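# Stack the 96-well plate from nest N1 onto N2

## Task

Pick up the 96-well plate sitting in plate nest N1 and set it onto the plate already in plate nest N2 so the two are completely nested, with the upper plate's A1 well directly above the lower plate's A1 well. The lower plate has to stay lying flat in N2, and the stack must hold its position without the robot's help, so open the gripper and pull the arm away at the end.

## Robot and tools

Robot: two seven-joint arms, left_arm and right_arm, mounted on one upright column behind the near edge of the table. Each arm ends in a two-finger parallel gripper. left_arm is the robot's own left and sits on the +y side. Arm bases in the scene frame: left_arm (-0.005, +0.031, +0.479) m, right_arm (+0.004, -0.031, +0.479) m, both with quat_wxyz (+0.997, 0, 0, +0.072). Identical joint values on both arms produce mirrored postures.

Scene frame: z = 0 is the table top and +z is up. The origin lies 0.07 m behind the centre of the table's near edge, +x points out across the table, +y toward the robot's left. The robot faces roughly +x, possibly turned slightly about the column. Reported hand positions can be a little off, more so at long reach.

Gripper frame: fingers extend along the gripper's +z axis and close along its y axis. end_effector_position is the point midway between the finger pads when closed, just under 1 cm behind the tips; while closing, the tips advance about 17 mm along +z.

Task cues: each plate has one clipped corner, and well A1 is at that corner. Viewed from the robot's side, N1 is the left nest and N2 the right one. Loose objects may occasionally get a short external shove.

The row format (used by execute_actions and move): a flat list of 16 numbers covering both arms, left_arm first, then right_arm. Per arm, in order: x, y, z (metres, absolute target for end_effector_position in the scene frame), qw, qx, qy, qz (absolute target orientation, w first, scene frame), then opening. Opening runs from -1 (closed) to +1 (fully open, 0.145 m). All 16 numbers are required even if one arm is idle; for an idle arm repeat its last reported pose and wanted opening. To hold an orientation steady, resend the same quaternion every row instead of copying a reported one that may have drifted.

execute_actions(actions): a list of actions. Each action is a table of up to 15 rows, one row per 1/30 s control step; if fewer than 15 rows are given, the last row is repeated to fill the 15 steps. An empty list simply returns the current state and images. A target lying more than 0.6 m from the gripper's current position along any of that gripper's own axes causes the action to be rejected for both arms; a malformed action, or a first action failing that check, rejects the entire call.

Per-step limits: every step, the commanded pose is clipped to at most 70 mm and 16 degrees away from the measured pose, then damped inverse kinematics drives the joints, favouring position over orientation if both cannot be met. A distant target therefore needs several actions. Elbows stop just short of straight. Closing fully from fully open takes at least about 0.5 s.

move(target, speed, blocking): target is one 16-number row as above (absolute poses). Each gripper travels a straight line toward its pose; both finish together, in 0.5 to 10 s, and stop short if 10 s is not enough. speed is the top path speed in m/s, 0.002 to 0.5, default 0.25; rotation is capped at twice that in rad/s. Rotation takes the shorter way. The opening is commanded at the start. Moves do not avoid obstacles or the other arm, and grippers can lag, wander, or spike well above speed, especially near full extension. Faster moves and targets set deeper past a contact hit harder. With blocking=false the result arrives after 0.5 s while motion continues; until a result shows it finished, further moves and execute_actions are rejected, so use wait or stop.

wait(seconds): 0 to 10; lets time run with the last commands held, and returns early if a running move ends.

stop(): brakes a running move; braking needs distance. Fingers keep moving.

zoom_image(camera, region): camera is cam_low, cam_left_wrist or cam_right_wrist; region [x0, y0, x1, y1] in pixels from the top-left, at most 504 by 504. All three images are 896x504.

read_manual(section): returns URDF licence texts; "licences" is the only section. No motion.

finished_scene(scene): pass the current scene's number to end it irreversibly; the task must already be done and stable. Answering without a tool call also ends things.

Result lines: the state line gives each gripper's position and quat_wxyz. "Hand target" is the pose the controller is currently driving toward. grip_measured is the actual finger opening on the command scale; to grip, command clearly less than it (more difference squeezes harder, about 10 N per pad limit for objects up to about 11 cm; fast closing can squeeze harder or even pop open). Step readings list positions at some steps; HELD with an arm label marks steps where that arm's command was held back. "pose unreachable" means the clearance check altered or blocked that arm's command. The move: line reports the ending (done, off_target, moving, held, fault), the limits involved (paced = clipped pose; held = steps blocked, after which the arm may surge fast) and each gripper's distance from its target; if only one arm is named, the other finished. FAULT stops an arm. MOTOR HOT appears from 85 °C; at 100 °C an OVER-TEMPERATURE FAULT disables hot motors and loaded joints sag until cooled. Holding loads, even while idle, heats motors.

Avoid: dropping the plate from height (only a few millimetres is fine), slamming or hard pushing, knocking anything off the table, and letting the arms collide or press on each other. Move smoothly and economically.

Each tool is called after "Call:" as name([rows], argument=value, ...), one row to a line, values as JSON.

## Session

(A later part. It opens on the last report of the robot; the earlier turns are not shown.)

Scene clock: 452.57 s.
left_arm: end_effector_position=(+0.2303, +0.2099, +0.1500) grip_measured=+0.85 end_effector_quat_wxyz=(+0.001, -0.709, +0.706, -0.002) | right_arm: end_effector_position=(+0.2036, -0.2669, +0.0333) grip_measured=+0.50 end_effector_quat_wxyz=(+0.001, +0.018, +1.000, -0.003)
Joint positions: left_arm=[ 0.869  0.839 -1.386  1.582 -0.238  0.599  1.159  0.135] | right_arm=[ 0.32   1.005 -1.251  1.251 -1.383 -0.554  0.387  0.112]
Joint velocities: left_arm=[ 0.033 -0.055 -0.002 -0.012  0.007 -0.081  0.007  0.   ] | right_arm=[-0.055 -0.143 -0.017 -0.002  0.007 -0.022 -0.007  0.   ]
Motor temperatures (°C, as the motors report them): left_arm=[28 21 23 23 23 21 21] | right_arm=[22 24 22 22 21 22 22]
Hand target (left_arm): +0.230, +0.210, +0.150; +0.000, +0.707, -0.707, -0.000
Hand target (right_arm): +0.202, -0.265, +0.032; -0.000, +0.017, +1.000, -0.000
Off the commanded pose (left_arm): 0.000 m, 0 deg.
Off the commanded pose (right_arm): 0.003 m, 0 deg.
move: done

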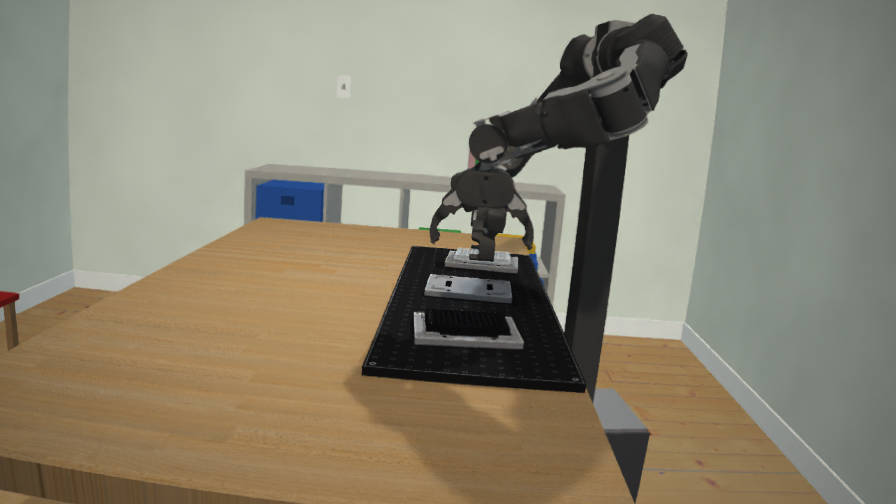

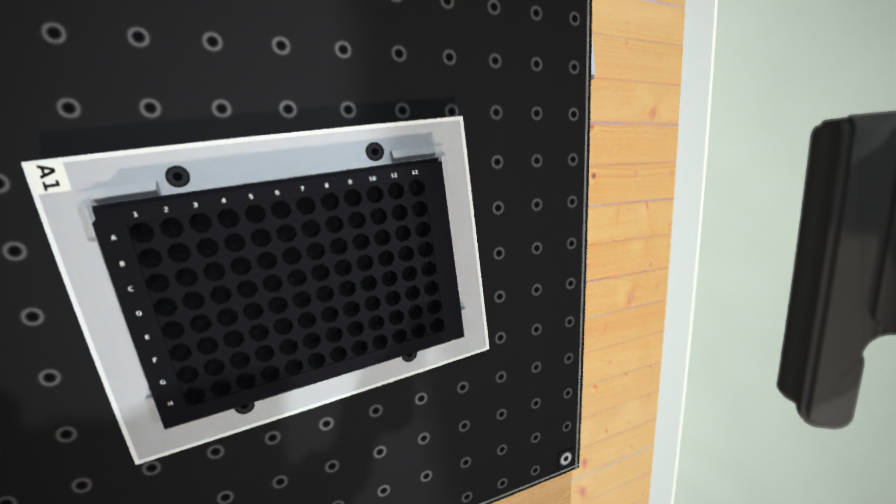

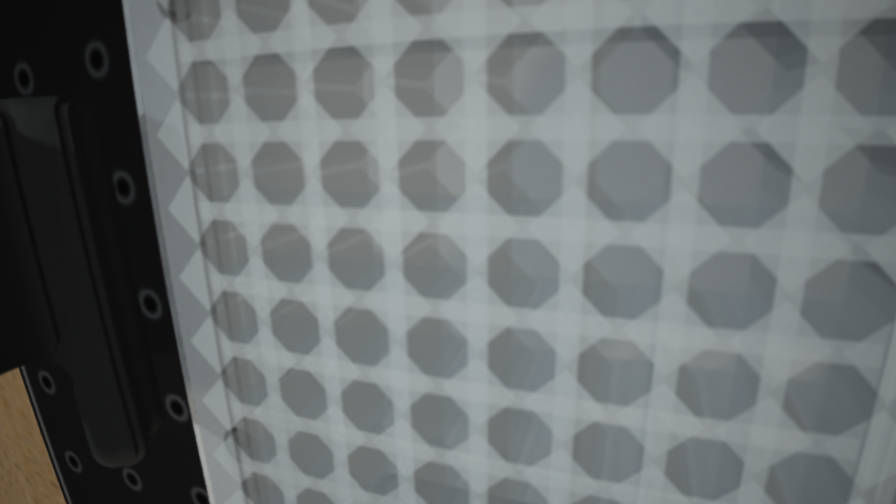

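Call:
execute_actions([
  [[0.23,0.21,0.15,0,0.707,-0.707,0,0.85,0.202,-0.265,0.032,0,0.0175,0.9998,0,0.47],[0.23,0.21,0.15,0,0.707,-0.707,0,0.85,0.202,-0.265,0.032,0,0.0175,0.9998,0,0.44],[0.23,0.21,0.15,0,0.707,-0.707,0,0.85,0.202,-0.265,0.032,0,0.0175,0.9998,0,0.41],[0.23,0.21,0.15,0,0.707,-0.707,0,0.85,0.202,-0.265,0.032,0,0.0175,0.9998,0,0.38],[0.23,0.21,0.15,0,0.707,-0.707,0,0.85,0.202,-0.265,0.032,0,0.0175,0.9998,0,0.35],[0.23,0.21,0.15,0,0.707,-0.707,0,0.85,0.202,-0.265,0.032,0,0.0175,0.9998,0,0.32],[0.23,0.21,0.15,0,0.707,-0.707,0,0.85,0.202,-0.265,0.032,0,0.0175,0.9998,0,0.29],[0.23,0.21,0.15,0,0.707,-0.707,0,0.85,0.202,-0.265,0.032,0,0.0175,0.9998,0,0.26],[0.23,0.21,0.15,0,0.707,-0.707,0,0.85,0.202,-0.265,0.032,0,0.0175,0.9998,0,0.23],[0.23,0.21,0.15,0,0.707,-0.707,0,0.85,0.202,-0.265,0.032,0,0.0175,0.9998,0,0.21],[0.23,0.21,0.15,0,0.707,-0.707,0,0.85,0.202,-0.265,0.032,0,0.0175,0.9998,0,0.19],[0.23,0.21,0.15,0,0.707,-0.707,0,0.85,0.202,-0.265,0.032,0,0.0175,0.9998,0,0.17],[0.23,0.21,0.15,0,0.707,-0.707,0,0.85,0.202,-0.265,0.032,0,0.0175,0.9998,0,0.15],[0.23,0.21,0.15,0,0.707,-0.707,0,0.85,0.202,-0.265,0.032,0,0.0175,0.9998,0,0.13],[0.23,0.21,0.15,0,0.707,-0.707,0,0.85,0.202,-0.265,0.032,0,0.0175,0.9998,0,0.11]],
  [[0.23,0.21,0.15,0,0.707,-0.707,0,0.85,0.202,-0.265,0.032,0,0.0175,0.9998,0,0.09],[0.23,0.21,0.15,0,0.707,-0.707,0,0.85,0.202,-0.265,0.032,0,0.0175,0.9998,0,0.06],[0.23,0.21,0.15,0,0.707,-0.707,0,0.85,0.202,-0.265,0.032,0,0.0175,0.9998,0,0.03],[0.23,0.21,0.15,0,0.707,-0.707,0,0.85,0.202,-0.265,0.032,0,0.0175,0.9998,0,0.0],[0.23,0.21,0.15,0,0.707,-0.707,0,0.85,0.202,-0.265,0.032,0,0.0175,0.9998,0,-0.03],[0.23,0.21,0.15,0,0.707,-0.707,0,0.85,0.202,-0.265,0.032,0,0.0175,0.9998,0,-0.06],[0.23,0.21,0.15,0,0.707,-0.707,0,0.85,0.202,-0.265,0.032,0,0.0175,0.9998,0,-0.09],[0.23,0.21,0.15,0,0.707,-0.707,0,0.85,0.202,-0.265,0.032,0,0.0175,0.9998,0,-0.12],[0.23,0.21,0.15,0,0.707,-0.707,0,0.85,0.202,-0.265,0.032,0,0.0175,0.9998,0,-0.15],[0.23,0.21,0.15,0,0.707,-0.707,0,0.85,0.202,-0.265,0.032,0,0.0175,0.9998,0,-0.18],[0.23,0.21,0.15,0,0.707,-0.707,0,0.85,0.202,-0.265,0.032,0,0.0175,0.9998,0,-0.2]],
])

Scene clock: 484.13 s.
left_arm: end_effector_position=(+0.2303, +0.2099, +0.1500) grip_measured=+0.85 end_effector_quat_wxyz=(+0.001, -0.709, +0.706, -0.002) | right_arm: end_effector_position=(+0.2036, -0.2669, +0.0332) grip_measured=+0.13 end_effector_quat_wxyz=(+0.001, +0.018, +1.000, -0.003)
Joint positions: left_arm=[ 0.869  0.839 -1.386  1.582 -0.238  0.599  1.159  0.135] | right_arm=[ 0.32   1.005 -1.251  1.251 -1.383 -0.553  0.387  0.085]
Joint velocities: left_arm=[-0.055 -0.033  0.012  0.012  0.007 -0.037 -0.037  0.   ] | right_arm=[ 0.011  0.011 -0.007 -0.007  0.007 -0.022  0.022  0.   ]
Motor temperatures (°C, as the motors report them): left_arm=[28 21 23 23 23 21 21] | right_arm=[22 24 22 22 21 22 22]
Hand target (left_arm): +0.230, +0.210, +0.150; -0.000, +0.707, -0.707, +0.000
Hand target (right_arm): +0.202, -0.265, +0.032; -0.000, +0.017, +1.000, +0.000
Off the commanded pose (left_arm): 0.000 m, 0 deg.
Off the commanded pose (right_arm): 0.003 m, 0 deg.
Step readings (end_effector_position; steps 1 to 15: 1st action; 16 to 30: 2nd action):
0: left_arm (+0.2303, +0.2099, +0.1500) | right_arm (+0.2036, -0.2669, +0.0333)
1: left_arm (+0.2303, +0.2099, +0.1500) | right_arm (+0.2037, -0.2669, +0.0333)
2: left_arm (+0.2303, +0.2099, +0.1500) | right_arm (+0.2036, -0.2669, +0.0332)
4: left_arm (+0.2303, +0.2099, +0.1500) | right_arm (+0.2036, -0.2669, +0.0332)
8: left_arm (+0.2303, +0.2099, +0.1500) | right_arm (+0.2036, -0.2669, +0.0332)
15: left_arm (+0.2303, +0.2099, +0.1500) | right_arm (+0.2036, -0.2669, +0.0332)
16: left_arm (+0.2303, +0.2099, +0.1500) | right_arm (+0.2036, -0.2669, +0.0332)
17: left_arm (+0.2303, +0.2099, +0.1500) | right_arm (+0.2036, -0.2669, +0.0332)
19: left_arm (+0.2303, +0.2099, +0.1500) | right_arm (+0.2036, -0.2669, +0.0332)
23: left_arm (+0.2303, +0.2099, +0.1500) | right_arm (+0.2036, -0.2669, +0.0332)
30: end_effector_position above

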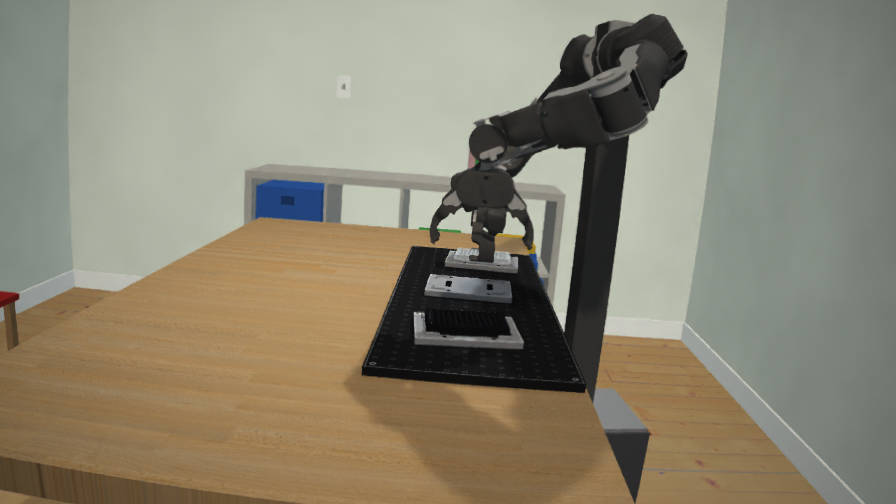

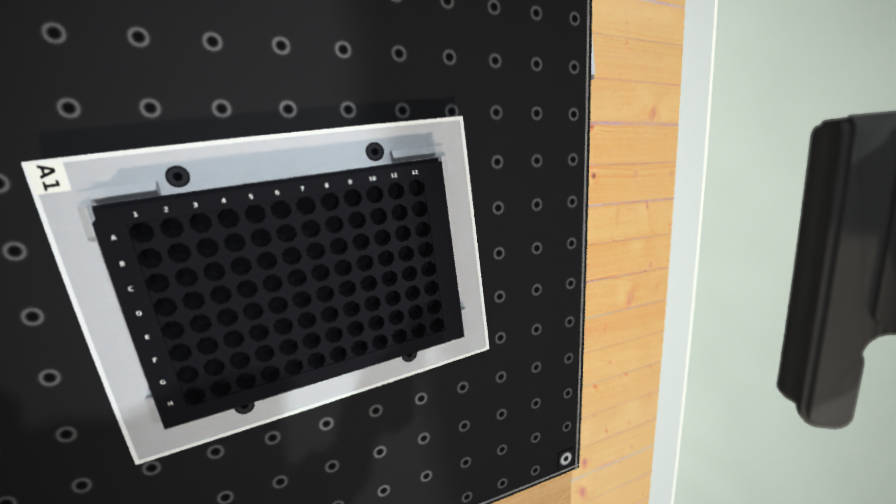

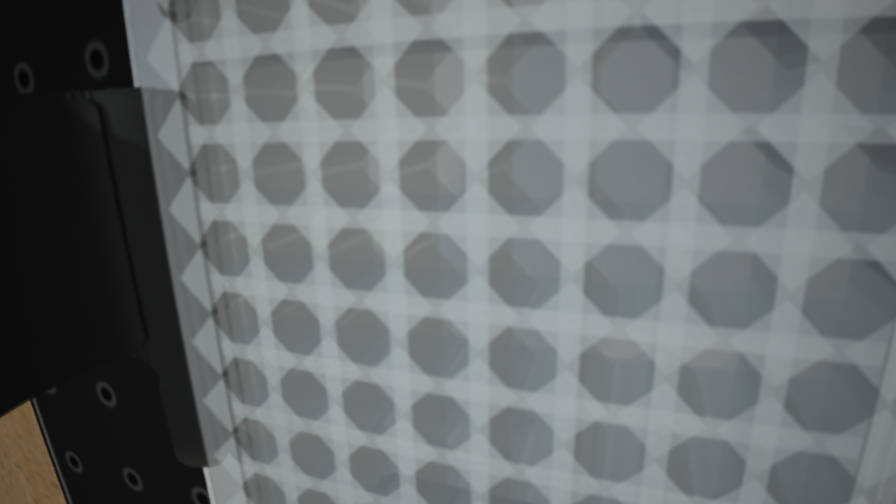

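Call:
move(target=[0.245,0.01,0.09,0,0.707,-0.707,0,0.85, 0.202,-0.265,0.075,0,0.0175,0.9998,0,-0.2], speed=0.1)

Scene clock: 524.77 s.
left_arm: end_effector_position=(+0.2430, +0.0092, +0.0912) grip_measured=+0.85 end_effector_quat_wxyz=(-0.006, -0.710, +0.704, -0.000) | right_arm: end_effector_position=(+0.2019, -0.2639, +0.0744) grip_measured=+0.13 end_effector_quat_wxyz=(+0.001, +0.018, +1.000, +0.002)
Joint positions: left_arm=[ 0.579 -0.03  -1.127  1.058 -0.848  0.795  1.301  0.135] | right_arm=[ 0.35   1.165 -1.251  1.492 -1.262 -0.567  0.497  0.085]
Joint velocities: left_arm=[-0.033 -0.055 -0.007  0.017 -0.051 -0.007  0.022 -0.   ] | right_arm=[ 0.033 -0.011 -0.002  0.017  0.037 -0.037 -0.007 -0.   ]
Motor temperatures (°C, as the motors report them): left_arm=[28 21 23 23 23 21 21] | right_arm=[22 24 22 22 21 22 22]
Hand target (left_arm): +0.244, +0.010, +0.091; +0.004, +0.711, -0.703, +0.001
Hand target (right_arm): +0.202, -0.265, +0.075; +0.001, +0.018, +1.000, -0.000
Off the commanded pose (left_arm): 0.002 m, 1 deg.
Off the commanded pose (right_arm): 0.001 m, 0 deg.
move: done

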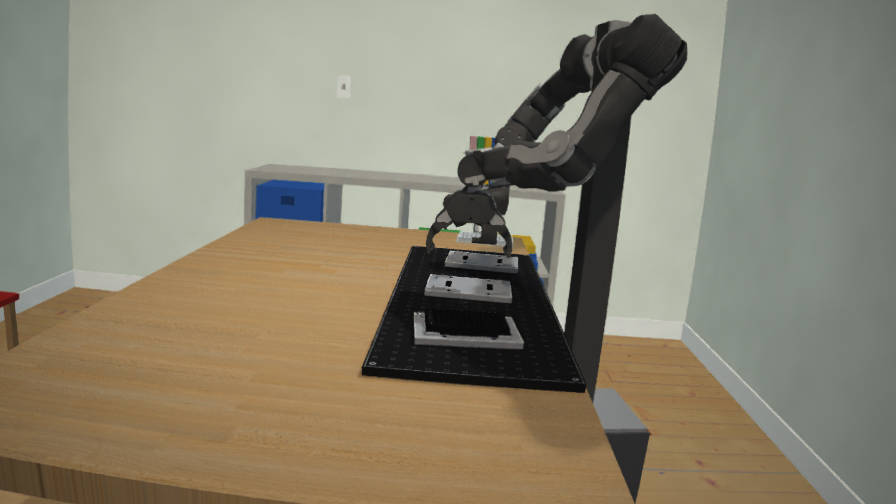

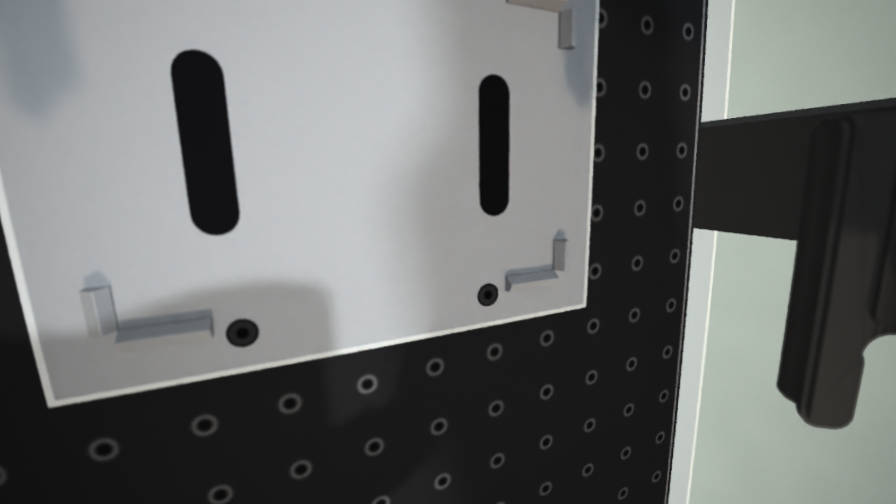

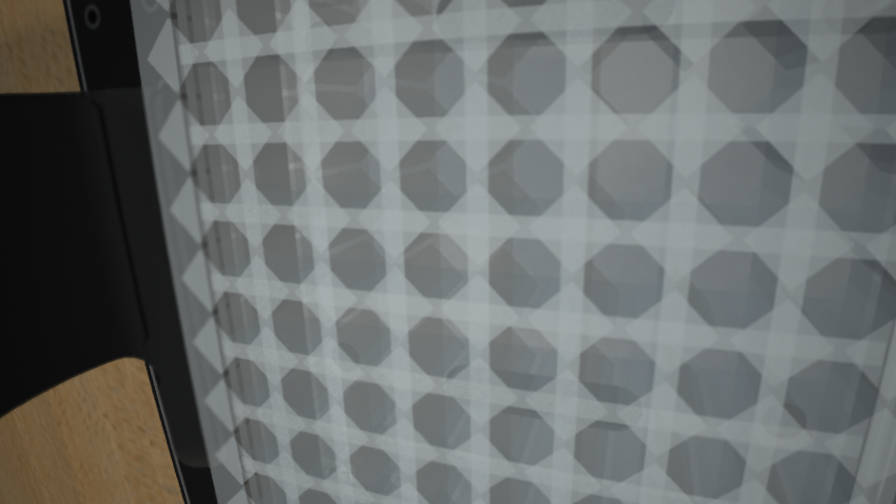

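Call:
move(target=[0.215,0.16,0.135,0,0,0.9063,-0.4226,0.85, 0.232,-0.02,0.065,0,0.0175,0.9998,0,-0.2], speed=0.08)

Scene clock: 655.00 s.
left_arm: end_effector_position=(+0.2185, +0.1440, +0.1303) grip_measured=+0.85 end_effector_quat_wxyz=(+0.001, -0.065, +0.917, -0.393) | right_arm: end_effector_position=(+0.2310, -0.0401, +0.0632) grip_measured=+0.13 end_effector_quat_wxyz=(+0.003, +0.019, +1.000, +0.006)
Joint positions: left_arm=[ 0.793  0.86  -1.555  1.297 -1.152 -0.771 -0.202  0.135] | right_arm=[ 0.52   0.393 -1.251  1.322 -1.081 -0.416  1.162  0.085]
Joint velocities: left_arm=[-0.011 -0.033  0.002 -0.012  0.095  0.022 -0.037 -0.   ] | right_arm=[-0.033 -0.033 -0.007  0.002 -0.066 -0.11  -0.066  0.   ]
Motor temperatures (°C, as the motors report them): left_arm=[27 21 23 24 23 21 21] | right_arm=[22 24 23 22 21 22 22]
Hand target (left_arm): +0.218, +0.144, +0.131; -0.000, -0.065, +0.917, -0.394
Hand target (right_arm): +0.232, -0.042, +0.063; +0.004, +0.021, +1.000, +0.001
Off the commanded pose (left_arm): 0.017 m, 8 deg.
Off the commanded pose (right_arm): 0.020 m, 1 deg.
joint sent to its limit (left arm) — the command would take joint 3 (upper arm roll) past its lower limit and joint 6 (wrist pitch) past its lower limit, so those joints were sent only as far as their limits.
move: off_target (left_arm, right_arm; path cut at 10 s)

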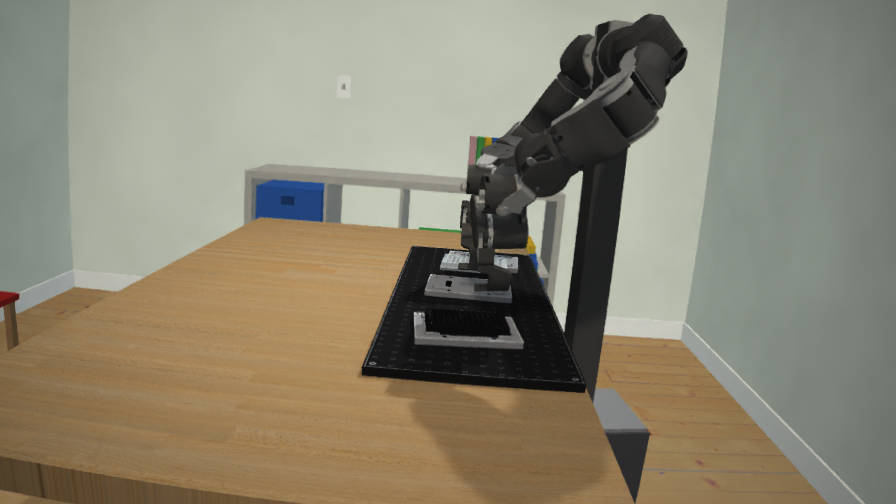

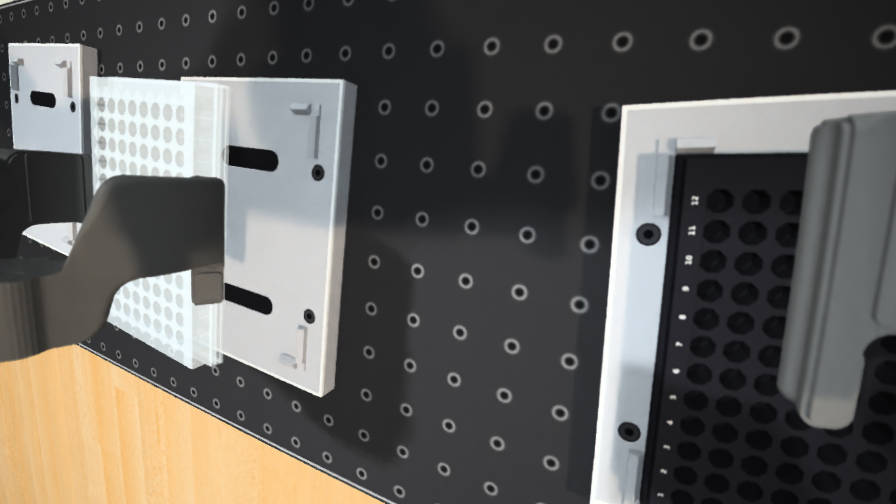

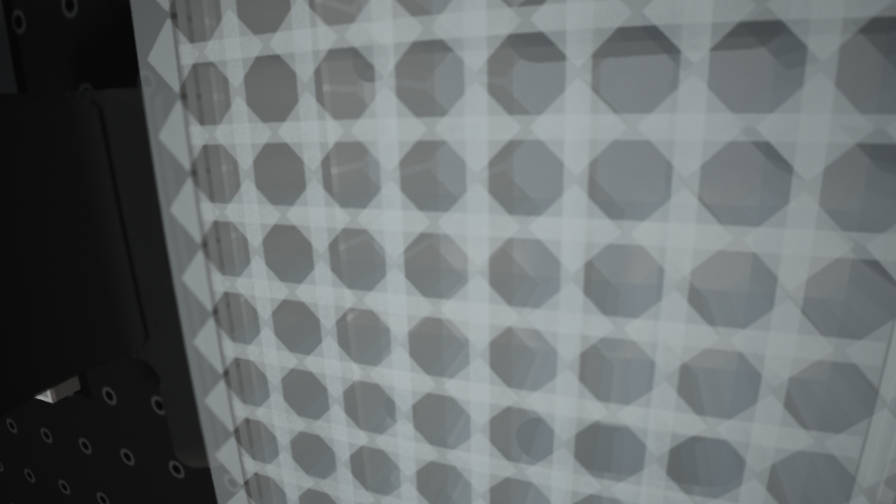

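Call:
move(target=[0.2185,0.144,0.1303,0.001,-0.065,0.917,-0.393,0.85, 0.232,-0.02,0.05,0,0.0175,0.9998,0,-0.2], speed=0.03)

Scene clock: 662.57 s.
left_arm: end_effector_position=(+0.2185, +0.1440, +0.1303) grip_measured=+0.85 end_effector_quat_wxyz=(+0.001, -0.065, +0.917, -0.393) | right_arm: end_effector_position=(+0.2318, -0.0199, +0.0504) grip_measured=+0.13 end_effector_quat_wxyz=(-0.000, +0.018, +1.000, -0.000)
Joint positions: left_arm=[ 0.793  0.86  -1.555  1.297 -1.152 -0.771 -0.202  0.135] | right_arm=[ 0.523  0.274 -1.251  1.181 -1.122 -0.423  1.145  0.085]
Joint velocities: left_arm=[-0.055  0.055 -0.002  0.032  0.022  0.081  0.022 -0.   ] | right_arm=[-0.077  0.011 -0.007 -0.007 -0.051 -0.051 -0.037  0.   ]
Motor temperatures (°C, as the motors report them): left_arm=[27 21 23 24 23 21 21] | right_arm=[23 23 23 22 21 22 22]
Hand target (left_arm): +0.218, +0.144, +0.130; +0.001, -0.065, +0.917, -0.393
Hand target (right_arm): +0.232, -0.020, +0.050; +0.000, +0.017, +1.000, +0.000
Off the commanded pose (left_arm): 0.000 m, 0 deg.
Off the commanded pose (right_arm): 0.000 m, 0 deg.
move: done

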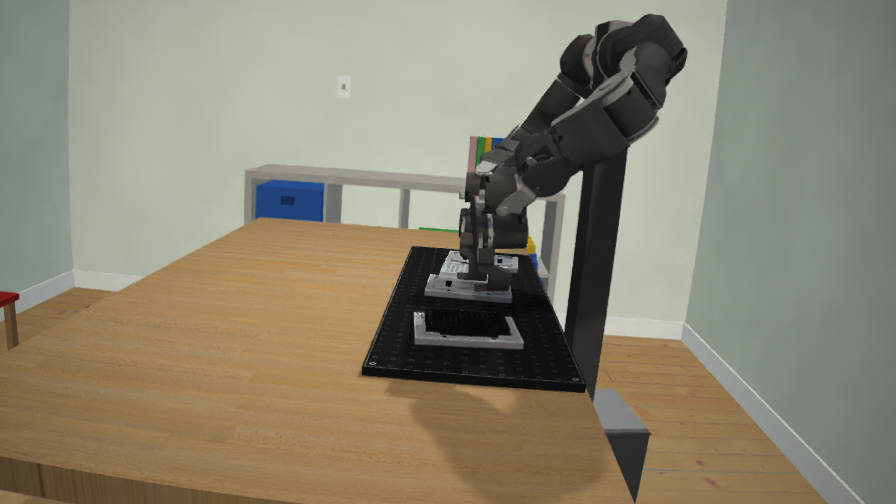

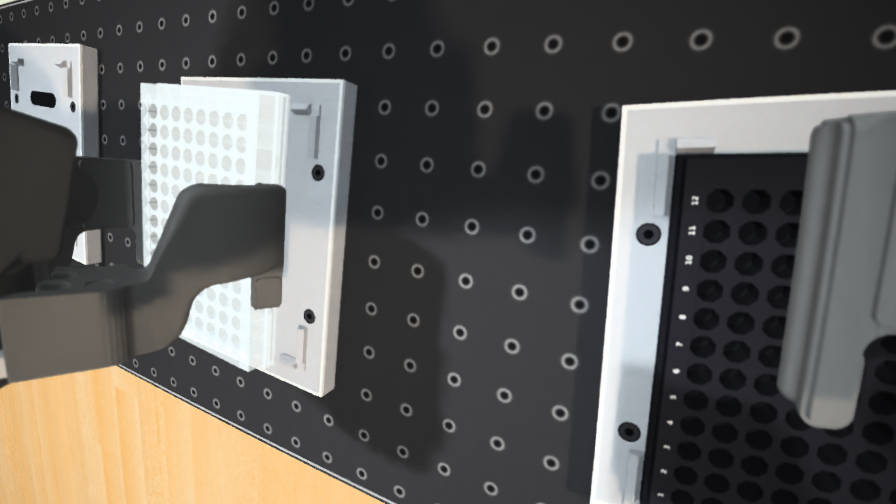

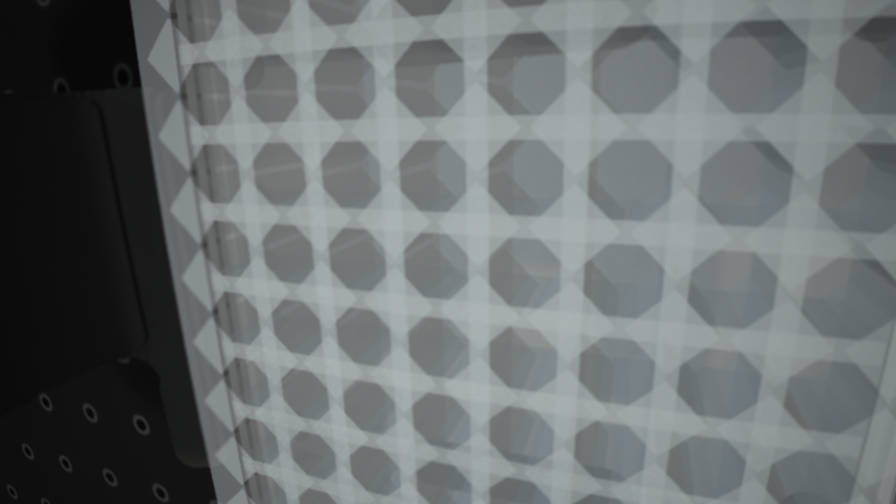

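Call:
zoom_image(camera="cam_left_wrist", region=[120, 60, 400, 410])

Region (120, 60, 400, 410) of cam_left_wrist's 896x504 image, scaled by 1.440, with more detail than that image has; it fills the left 403 columns of this view, and the rest is white.

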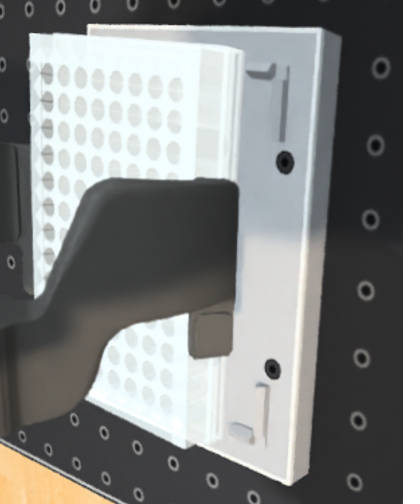

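Call:
move(target=[0.2185,0.144,0.1303,0.001,-0.065,0.917,-0.393,0.85, 0.232,-0.02,0.041,0,0.0175,0.9998,0,-0.2], speed=0.012)

Call:
zoom_image(camera="cam_left_wrist", region=[120, 60, 400, 410])

Scene clock: 686.67 s.
left_arm: end_effector_position=(+0.2185, +0.1440, +0.1303) grip_measured=+0.85 end_effector_quat_wxyz=(+0.001, -0.065, +0.917, -0.393) | right_arm: end_effector_position=(+0.2343, -0.0205, +0.0427) grip_measured=+0.13 end_effector_quat_wxyz=(+0.002, +0.020, +1.000, -0.001)
Joint positions: left_arm=[ 0.793  0.86  -1.555  1.297 -1.152 -0.771 -0.202  0.135] | right_arm=[ 0.523  0.257 -1.256  1.127 -1.146 -0.428  1.103  0.085]
Joint velocities: left_arm=[-0.099 -0.055 -0.002 -0.012 -0.081 -0.007  0.051  0.   ] | right_arm=[ 0.055 -0.011  0.002 -0.007 -0.037 -0.007 -0.037  0.   ]
Motor temperatures (°C, as the motors report them): left_arm=[27 21 23 24 23 21 21] | right_arm=[23 23 23 22 21 22 22]
Hand target (left_arm): +0.218, +0.144, +0.130; +0.001, -0.065, +0.917, -0.393
Hand target (right_arm): +0.232, -0.020, +0.041; -0.000, +0.017, +1.000, -0.000
Off the commanded pose (left_arm): 0.000 m, 0 deg.
Off the commanded pose (right_arm): 0.003 m, 0 deg.
move: done

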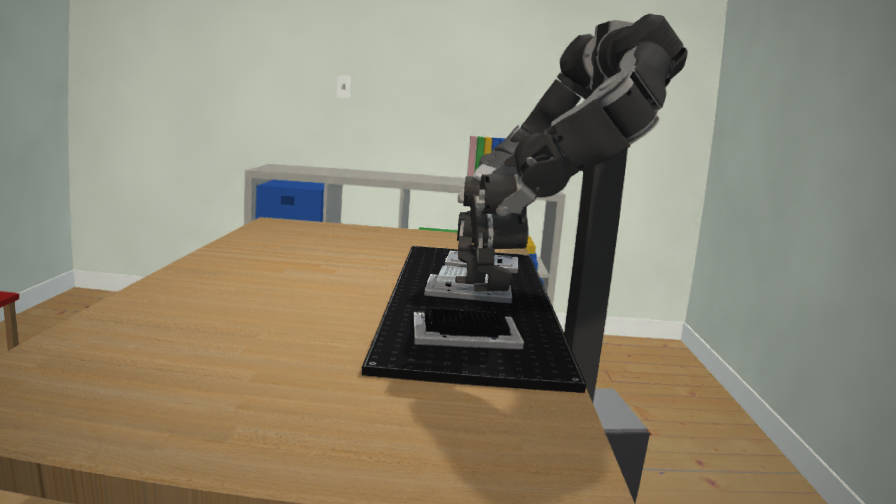

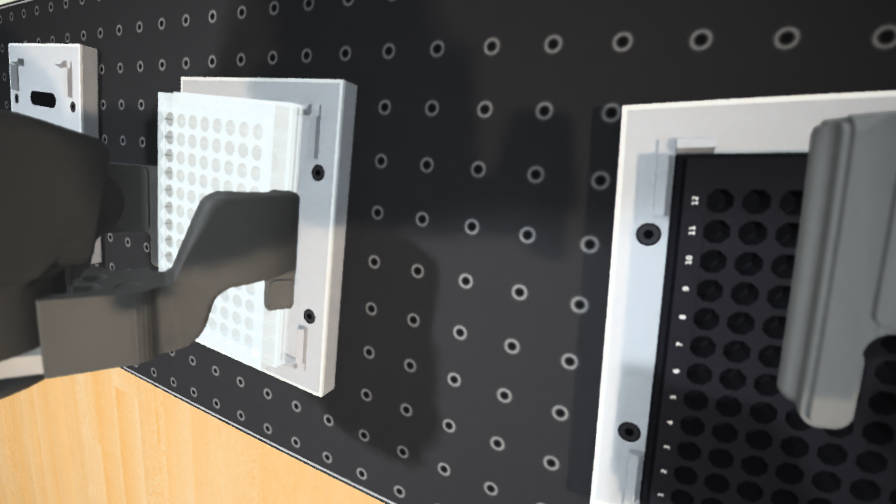

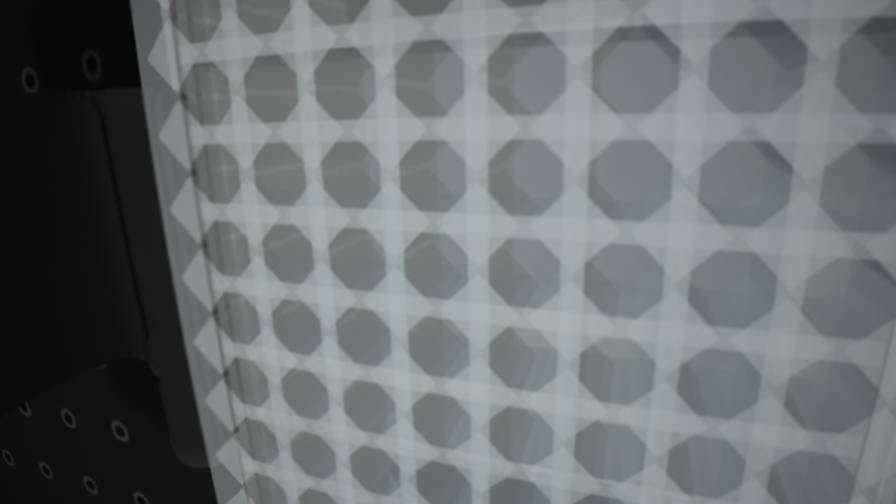

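Region (120, 60, 400, 410) of cam_left_wrist's 896x504 image, scaled by 1.440, with more detail than that image has; it fills the left 403 columns of this view, and the rest is white.

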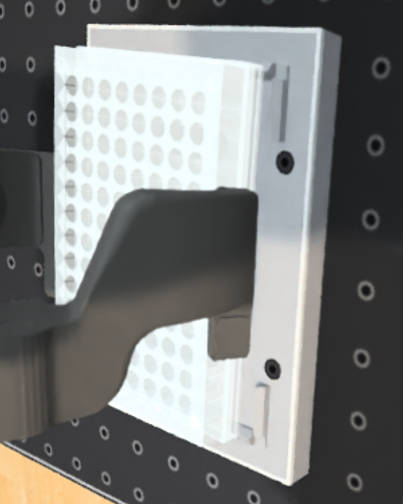

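Call:
zoom_image(camera="cam_left_wrist", region=[260, 80, 360, 190])

Call:
zoom_image(camera="cam_left_wrist", region=[250, 290, 350, 400])

Region (260, 80, 360, 190) of cam_left_wrist's 896x504 image, scaled by 4.582, with more detail than that image has; it fills the left 458 columns of this view, and the rest is white.

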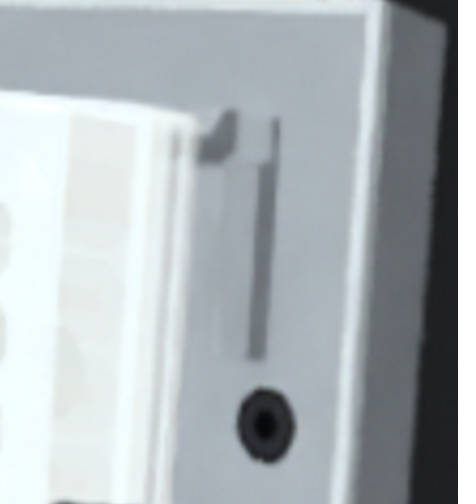

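Region (250, 290, 350, 400) of cam_left_wrist's 896x504 image, scaled by 4.582, with more detail than that image has; it fills the left 458 columns of this view, and the rest is white.

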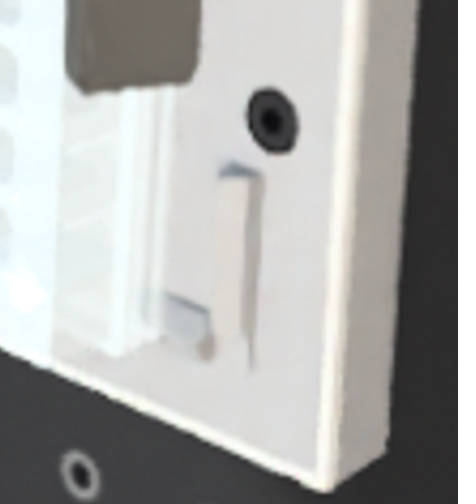

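Call:
move(target=[0.2185,0.144,0.1303,0.001,-0.065,0.917,-0.393,0.85, 0.2295,-0.02,0.038,0,0.0175,0.9998,0,-0.2], speed=0.005)

Call:
zoom_image(camera="cam_left_wrist", region=[240, 70, 370, 410])

Scene clock: 740.00 s.
left_arm: end_effector_position=(+0.2185, +0.1440, +0.1303) grip_measured=+0.85 end_effector_quat_wxyz=(+0.001, -0.065, +0.917, -0.393) | right_arm: end_effector_position=(+0.2317, -0.0203, +0.0397) grip_measured=+0.13 end_effector_quat_wxyz=(+0.002, +0.018, +1.000, -0.001)
Joint positions: left_arm=[ 0.793  0.86  -1.555  1.297 -1.152 -0.771 -0.202  0.135] | right_arm=[ 0.513  0.252 -1.256  1.119 -1.159 -0.428  1.094  0.085]
Joint velocities: left_arm=[ 0.121 -0.055 -0.002  0.002 -0.022  0.066 -0.022 -0.   ] | right_arm=[ 0.077  0.011  0.002  0.002 -0.037 -0.007 -0.066  0.   ]
Motor temperatures (°C, as the motors report them): left_arm=[27 21 23 23 23 21 21] | right_arm=[23 22 22 22 21 22 22]
Hand target (left_arm): +0.218, +0.144, +0.130; +0.001, -0.065, +0.917, -0.393
Hand target (right_arm): +0.230, -0.020, +0.038; +0.000, +0.017, +1.000, -0.000
Off the commanded pose (left_arm): 0.000 m, 0 deg.
Off the commanded pose (right_arm): 0.003 m, 0 deg.
move: done

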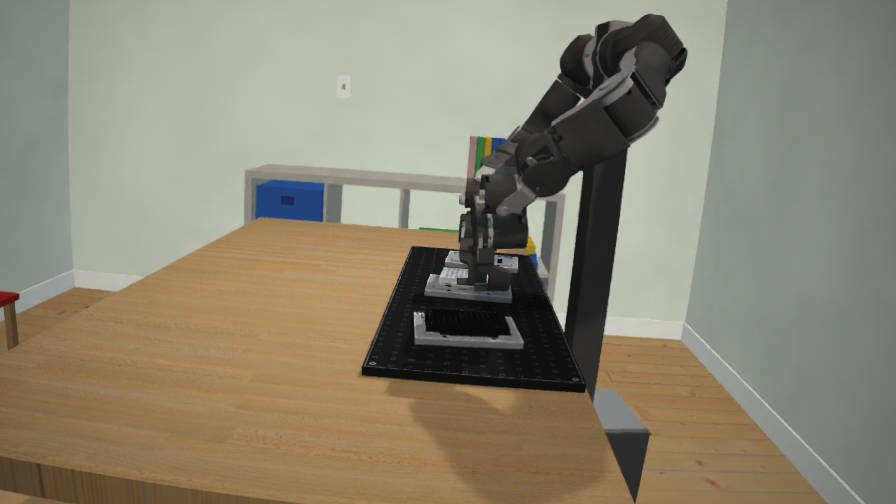

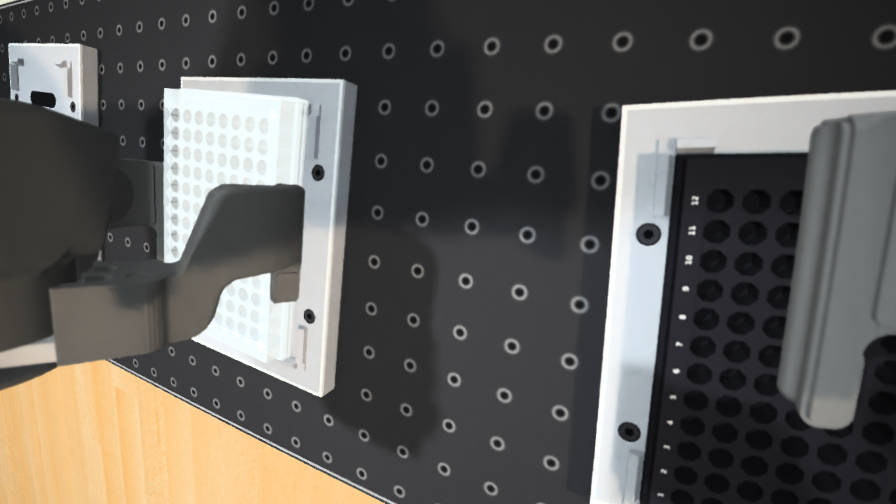

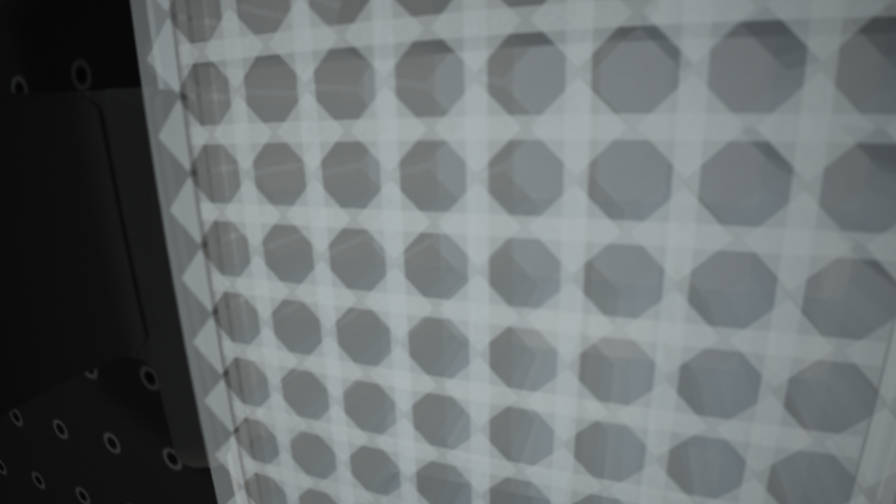

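Region (240, 70, 370, 410) of cam_left_wrist's 896x504 image, scaled by 1.482, with more detail than that image has; it fills the left 193 columns of this view, and the rest is white.

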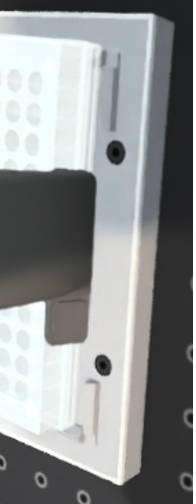

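Call:
zoom_image(camera="cam_left_wrist", region=[260, 80, 360, 190])

Call:
zoom_image(camera="cam_left_wrist", region=[250, 290, 350, 400])

Region (260, 80, 360, 190) of cam_left_wrist's 896x504 image, scaled by 4.582, with more detail than that image has; it fills the left 458 columns of this view, and the rest is white.

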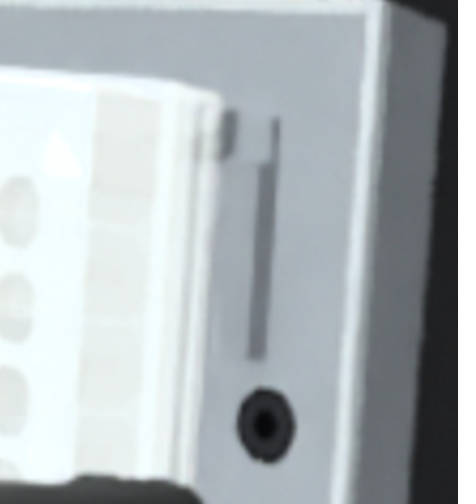

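Region (250, 290, 350, 400) of cam_left_wrist's 896x504 image, scaled by 4.582, with more detail than that image has; it fills the left 458 columns of this view, and the rest is white.

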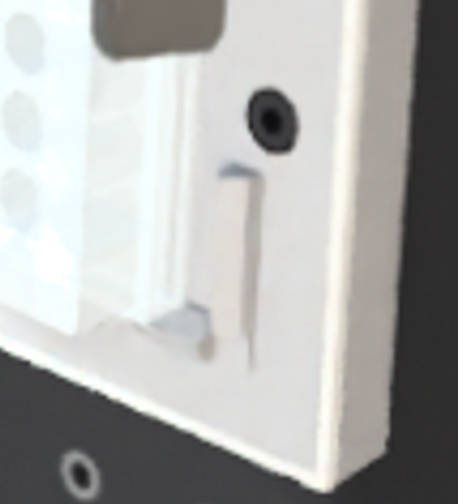

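Call:
move(target=[0.2185,0.144,0.1303,0.001,-0.065,0.917,-0.393,0.85, 0.2365,-0.02,0.0385,0,0.0131,0.9999,0,-0.2], speed=0.005)

Call:
zoom_image(camera="cam_left_wrist", region=[260, 80, 360, 190])

Call:
zoom_image(camera="cam_left_wrist", region=[250, 290, 350, 400])

Scene clock: 817.97 s.
left_arm: end_effector_position=(+0.2185, +0.1440, +0.1303) grip_measured=+0.85 end_effector_quat_wxyz=(+0.001, -0.065, +0.917, -0.393) | right_arm: end_effector_position=(+0.2360, -0.0209, +0.0386) grip_measured=+0.13 end_effector_quat_wxyz=(-0.000, +0.014, +1.000, -0.002)
Joint positions: left_arm=[ 0.793  0.86  -1.555  1.297 -1.152 -0.771 -0.202  0.135] | right_arm=[ 0.526  0.242 -1.256  1.088 -1.159 -0.451  1.081  0.085]
Joint velocities: left_arm=[-0.055 -0.011 -0.012  0.017  0.022 -0.022  0.037 -0.   ] | right_arm=[ 0.011  0.033 -0.002 -0.002 -0.007  0.037  0.095 -0.   ]
Motor temperatures (°C, as the motors report them): left_arm=[27 21 23 23 23 21 21] | right_arm=[23 22 22 22 21 22 22]
Hand target (left_arm): +0.218, +0.144, +0.130; +0.001, -0.065, +0.917, -0.393
Hand target (right_arm): +0.237, -0.020, +0.039; -0.000, +0.013, +1.000, -0.000
Off the commanded pose (left_arm): 0.000 m, 0 deg.
Off the commanded pose (right_arm): 0.001 m, 0 deg.
move: done

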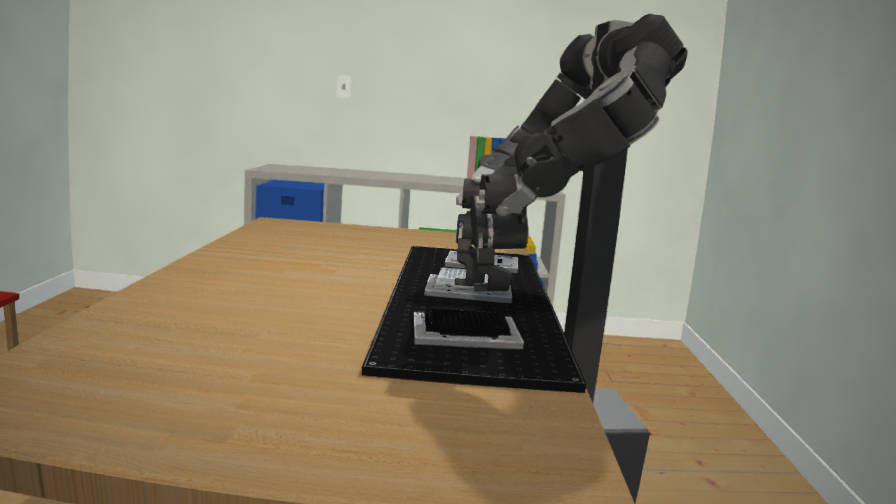

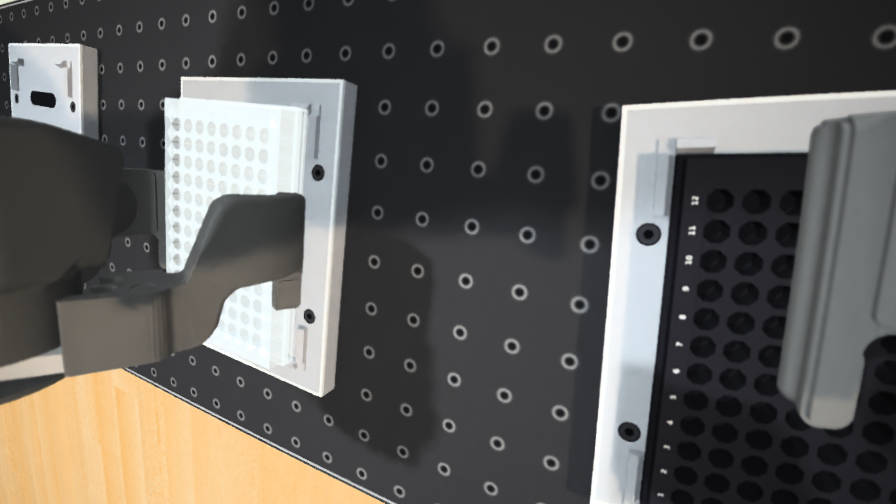

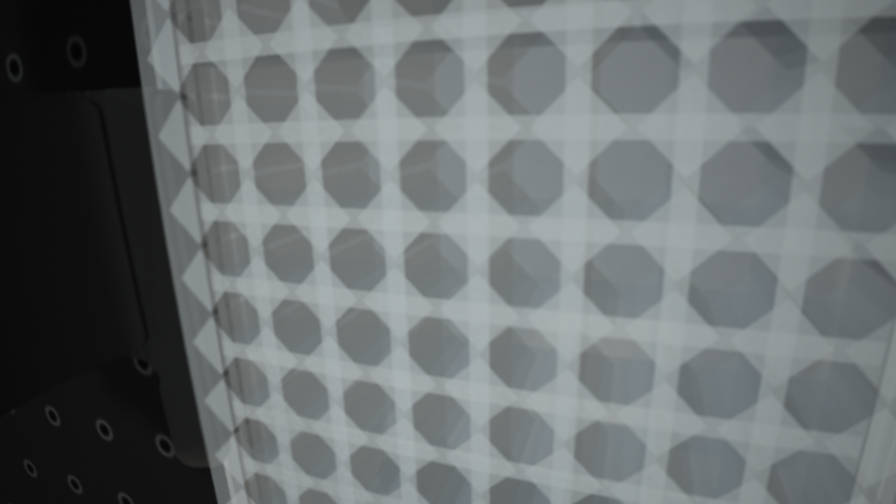

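Region (260, 80, 360, 190) of cam_left_wrist's 896x504 image, scaled by 4.582, with more detail than that image has; it fills the left 458 columns of this view, and the rest is white.

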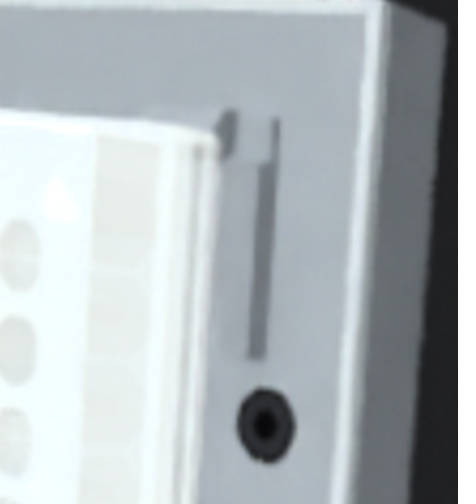

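Region (250, 290, 350, 400) of cam_left_wrist's 896x504 image, scaled by 4.582, with more detail than that image has; it fills the left 458 columns of this view, and the rest is white.

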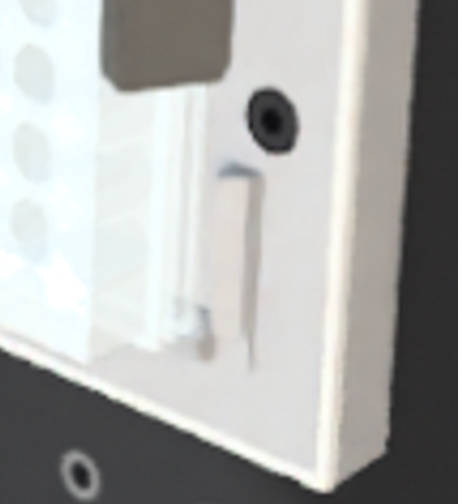

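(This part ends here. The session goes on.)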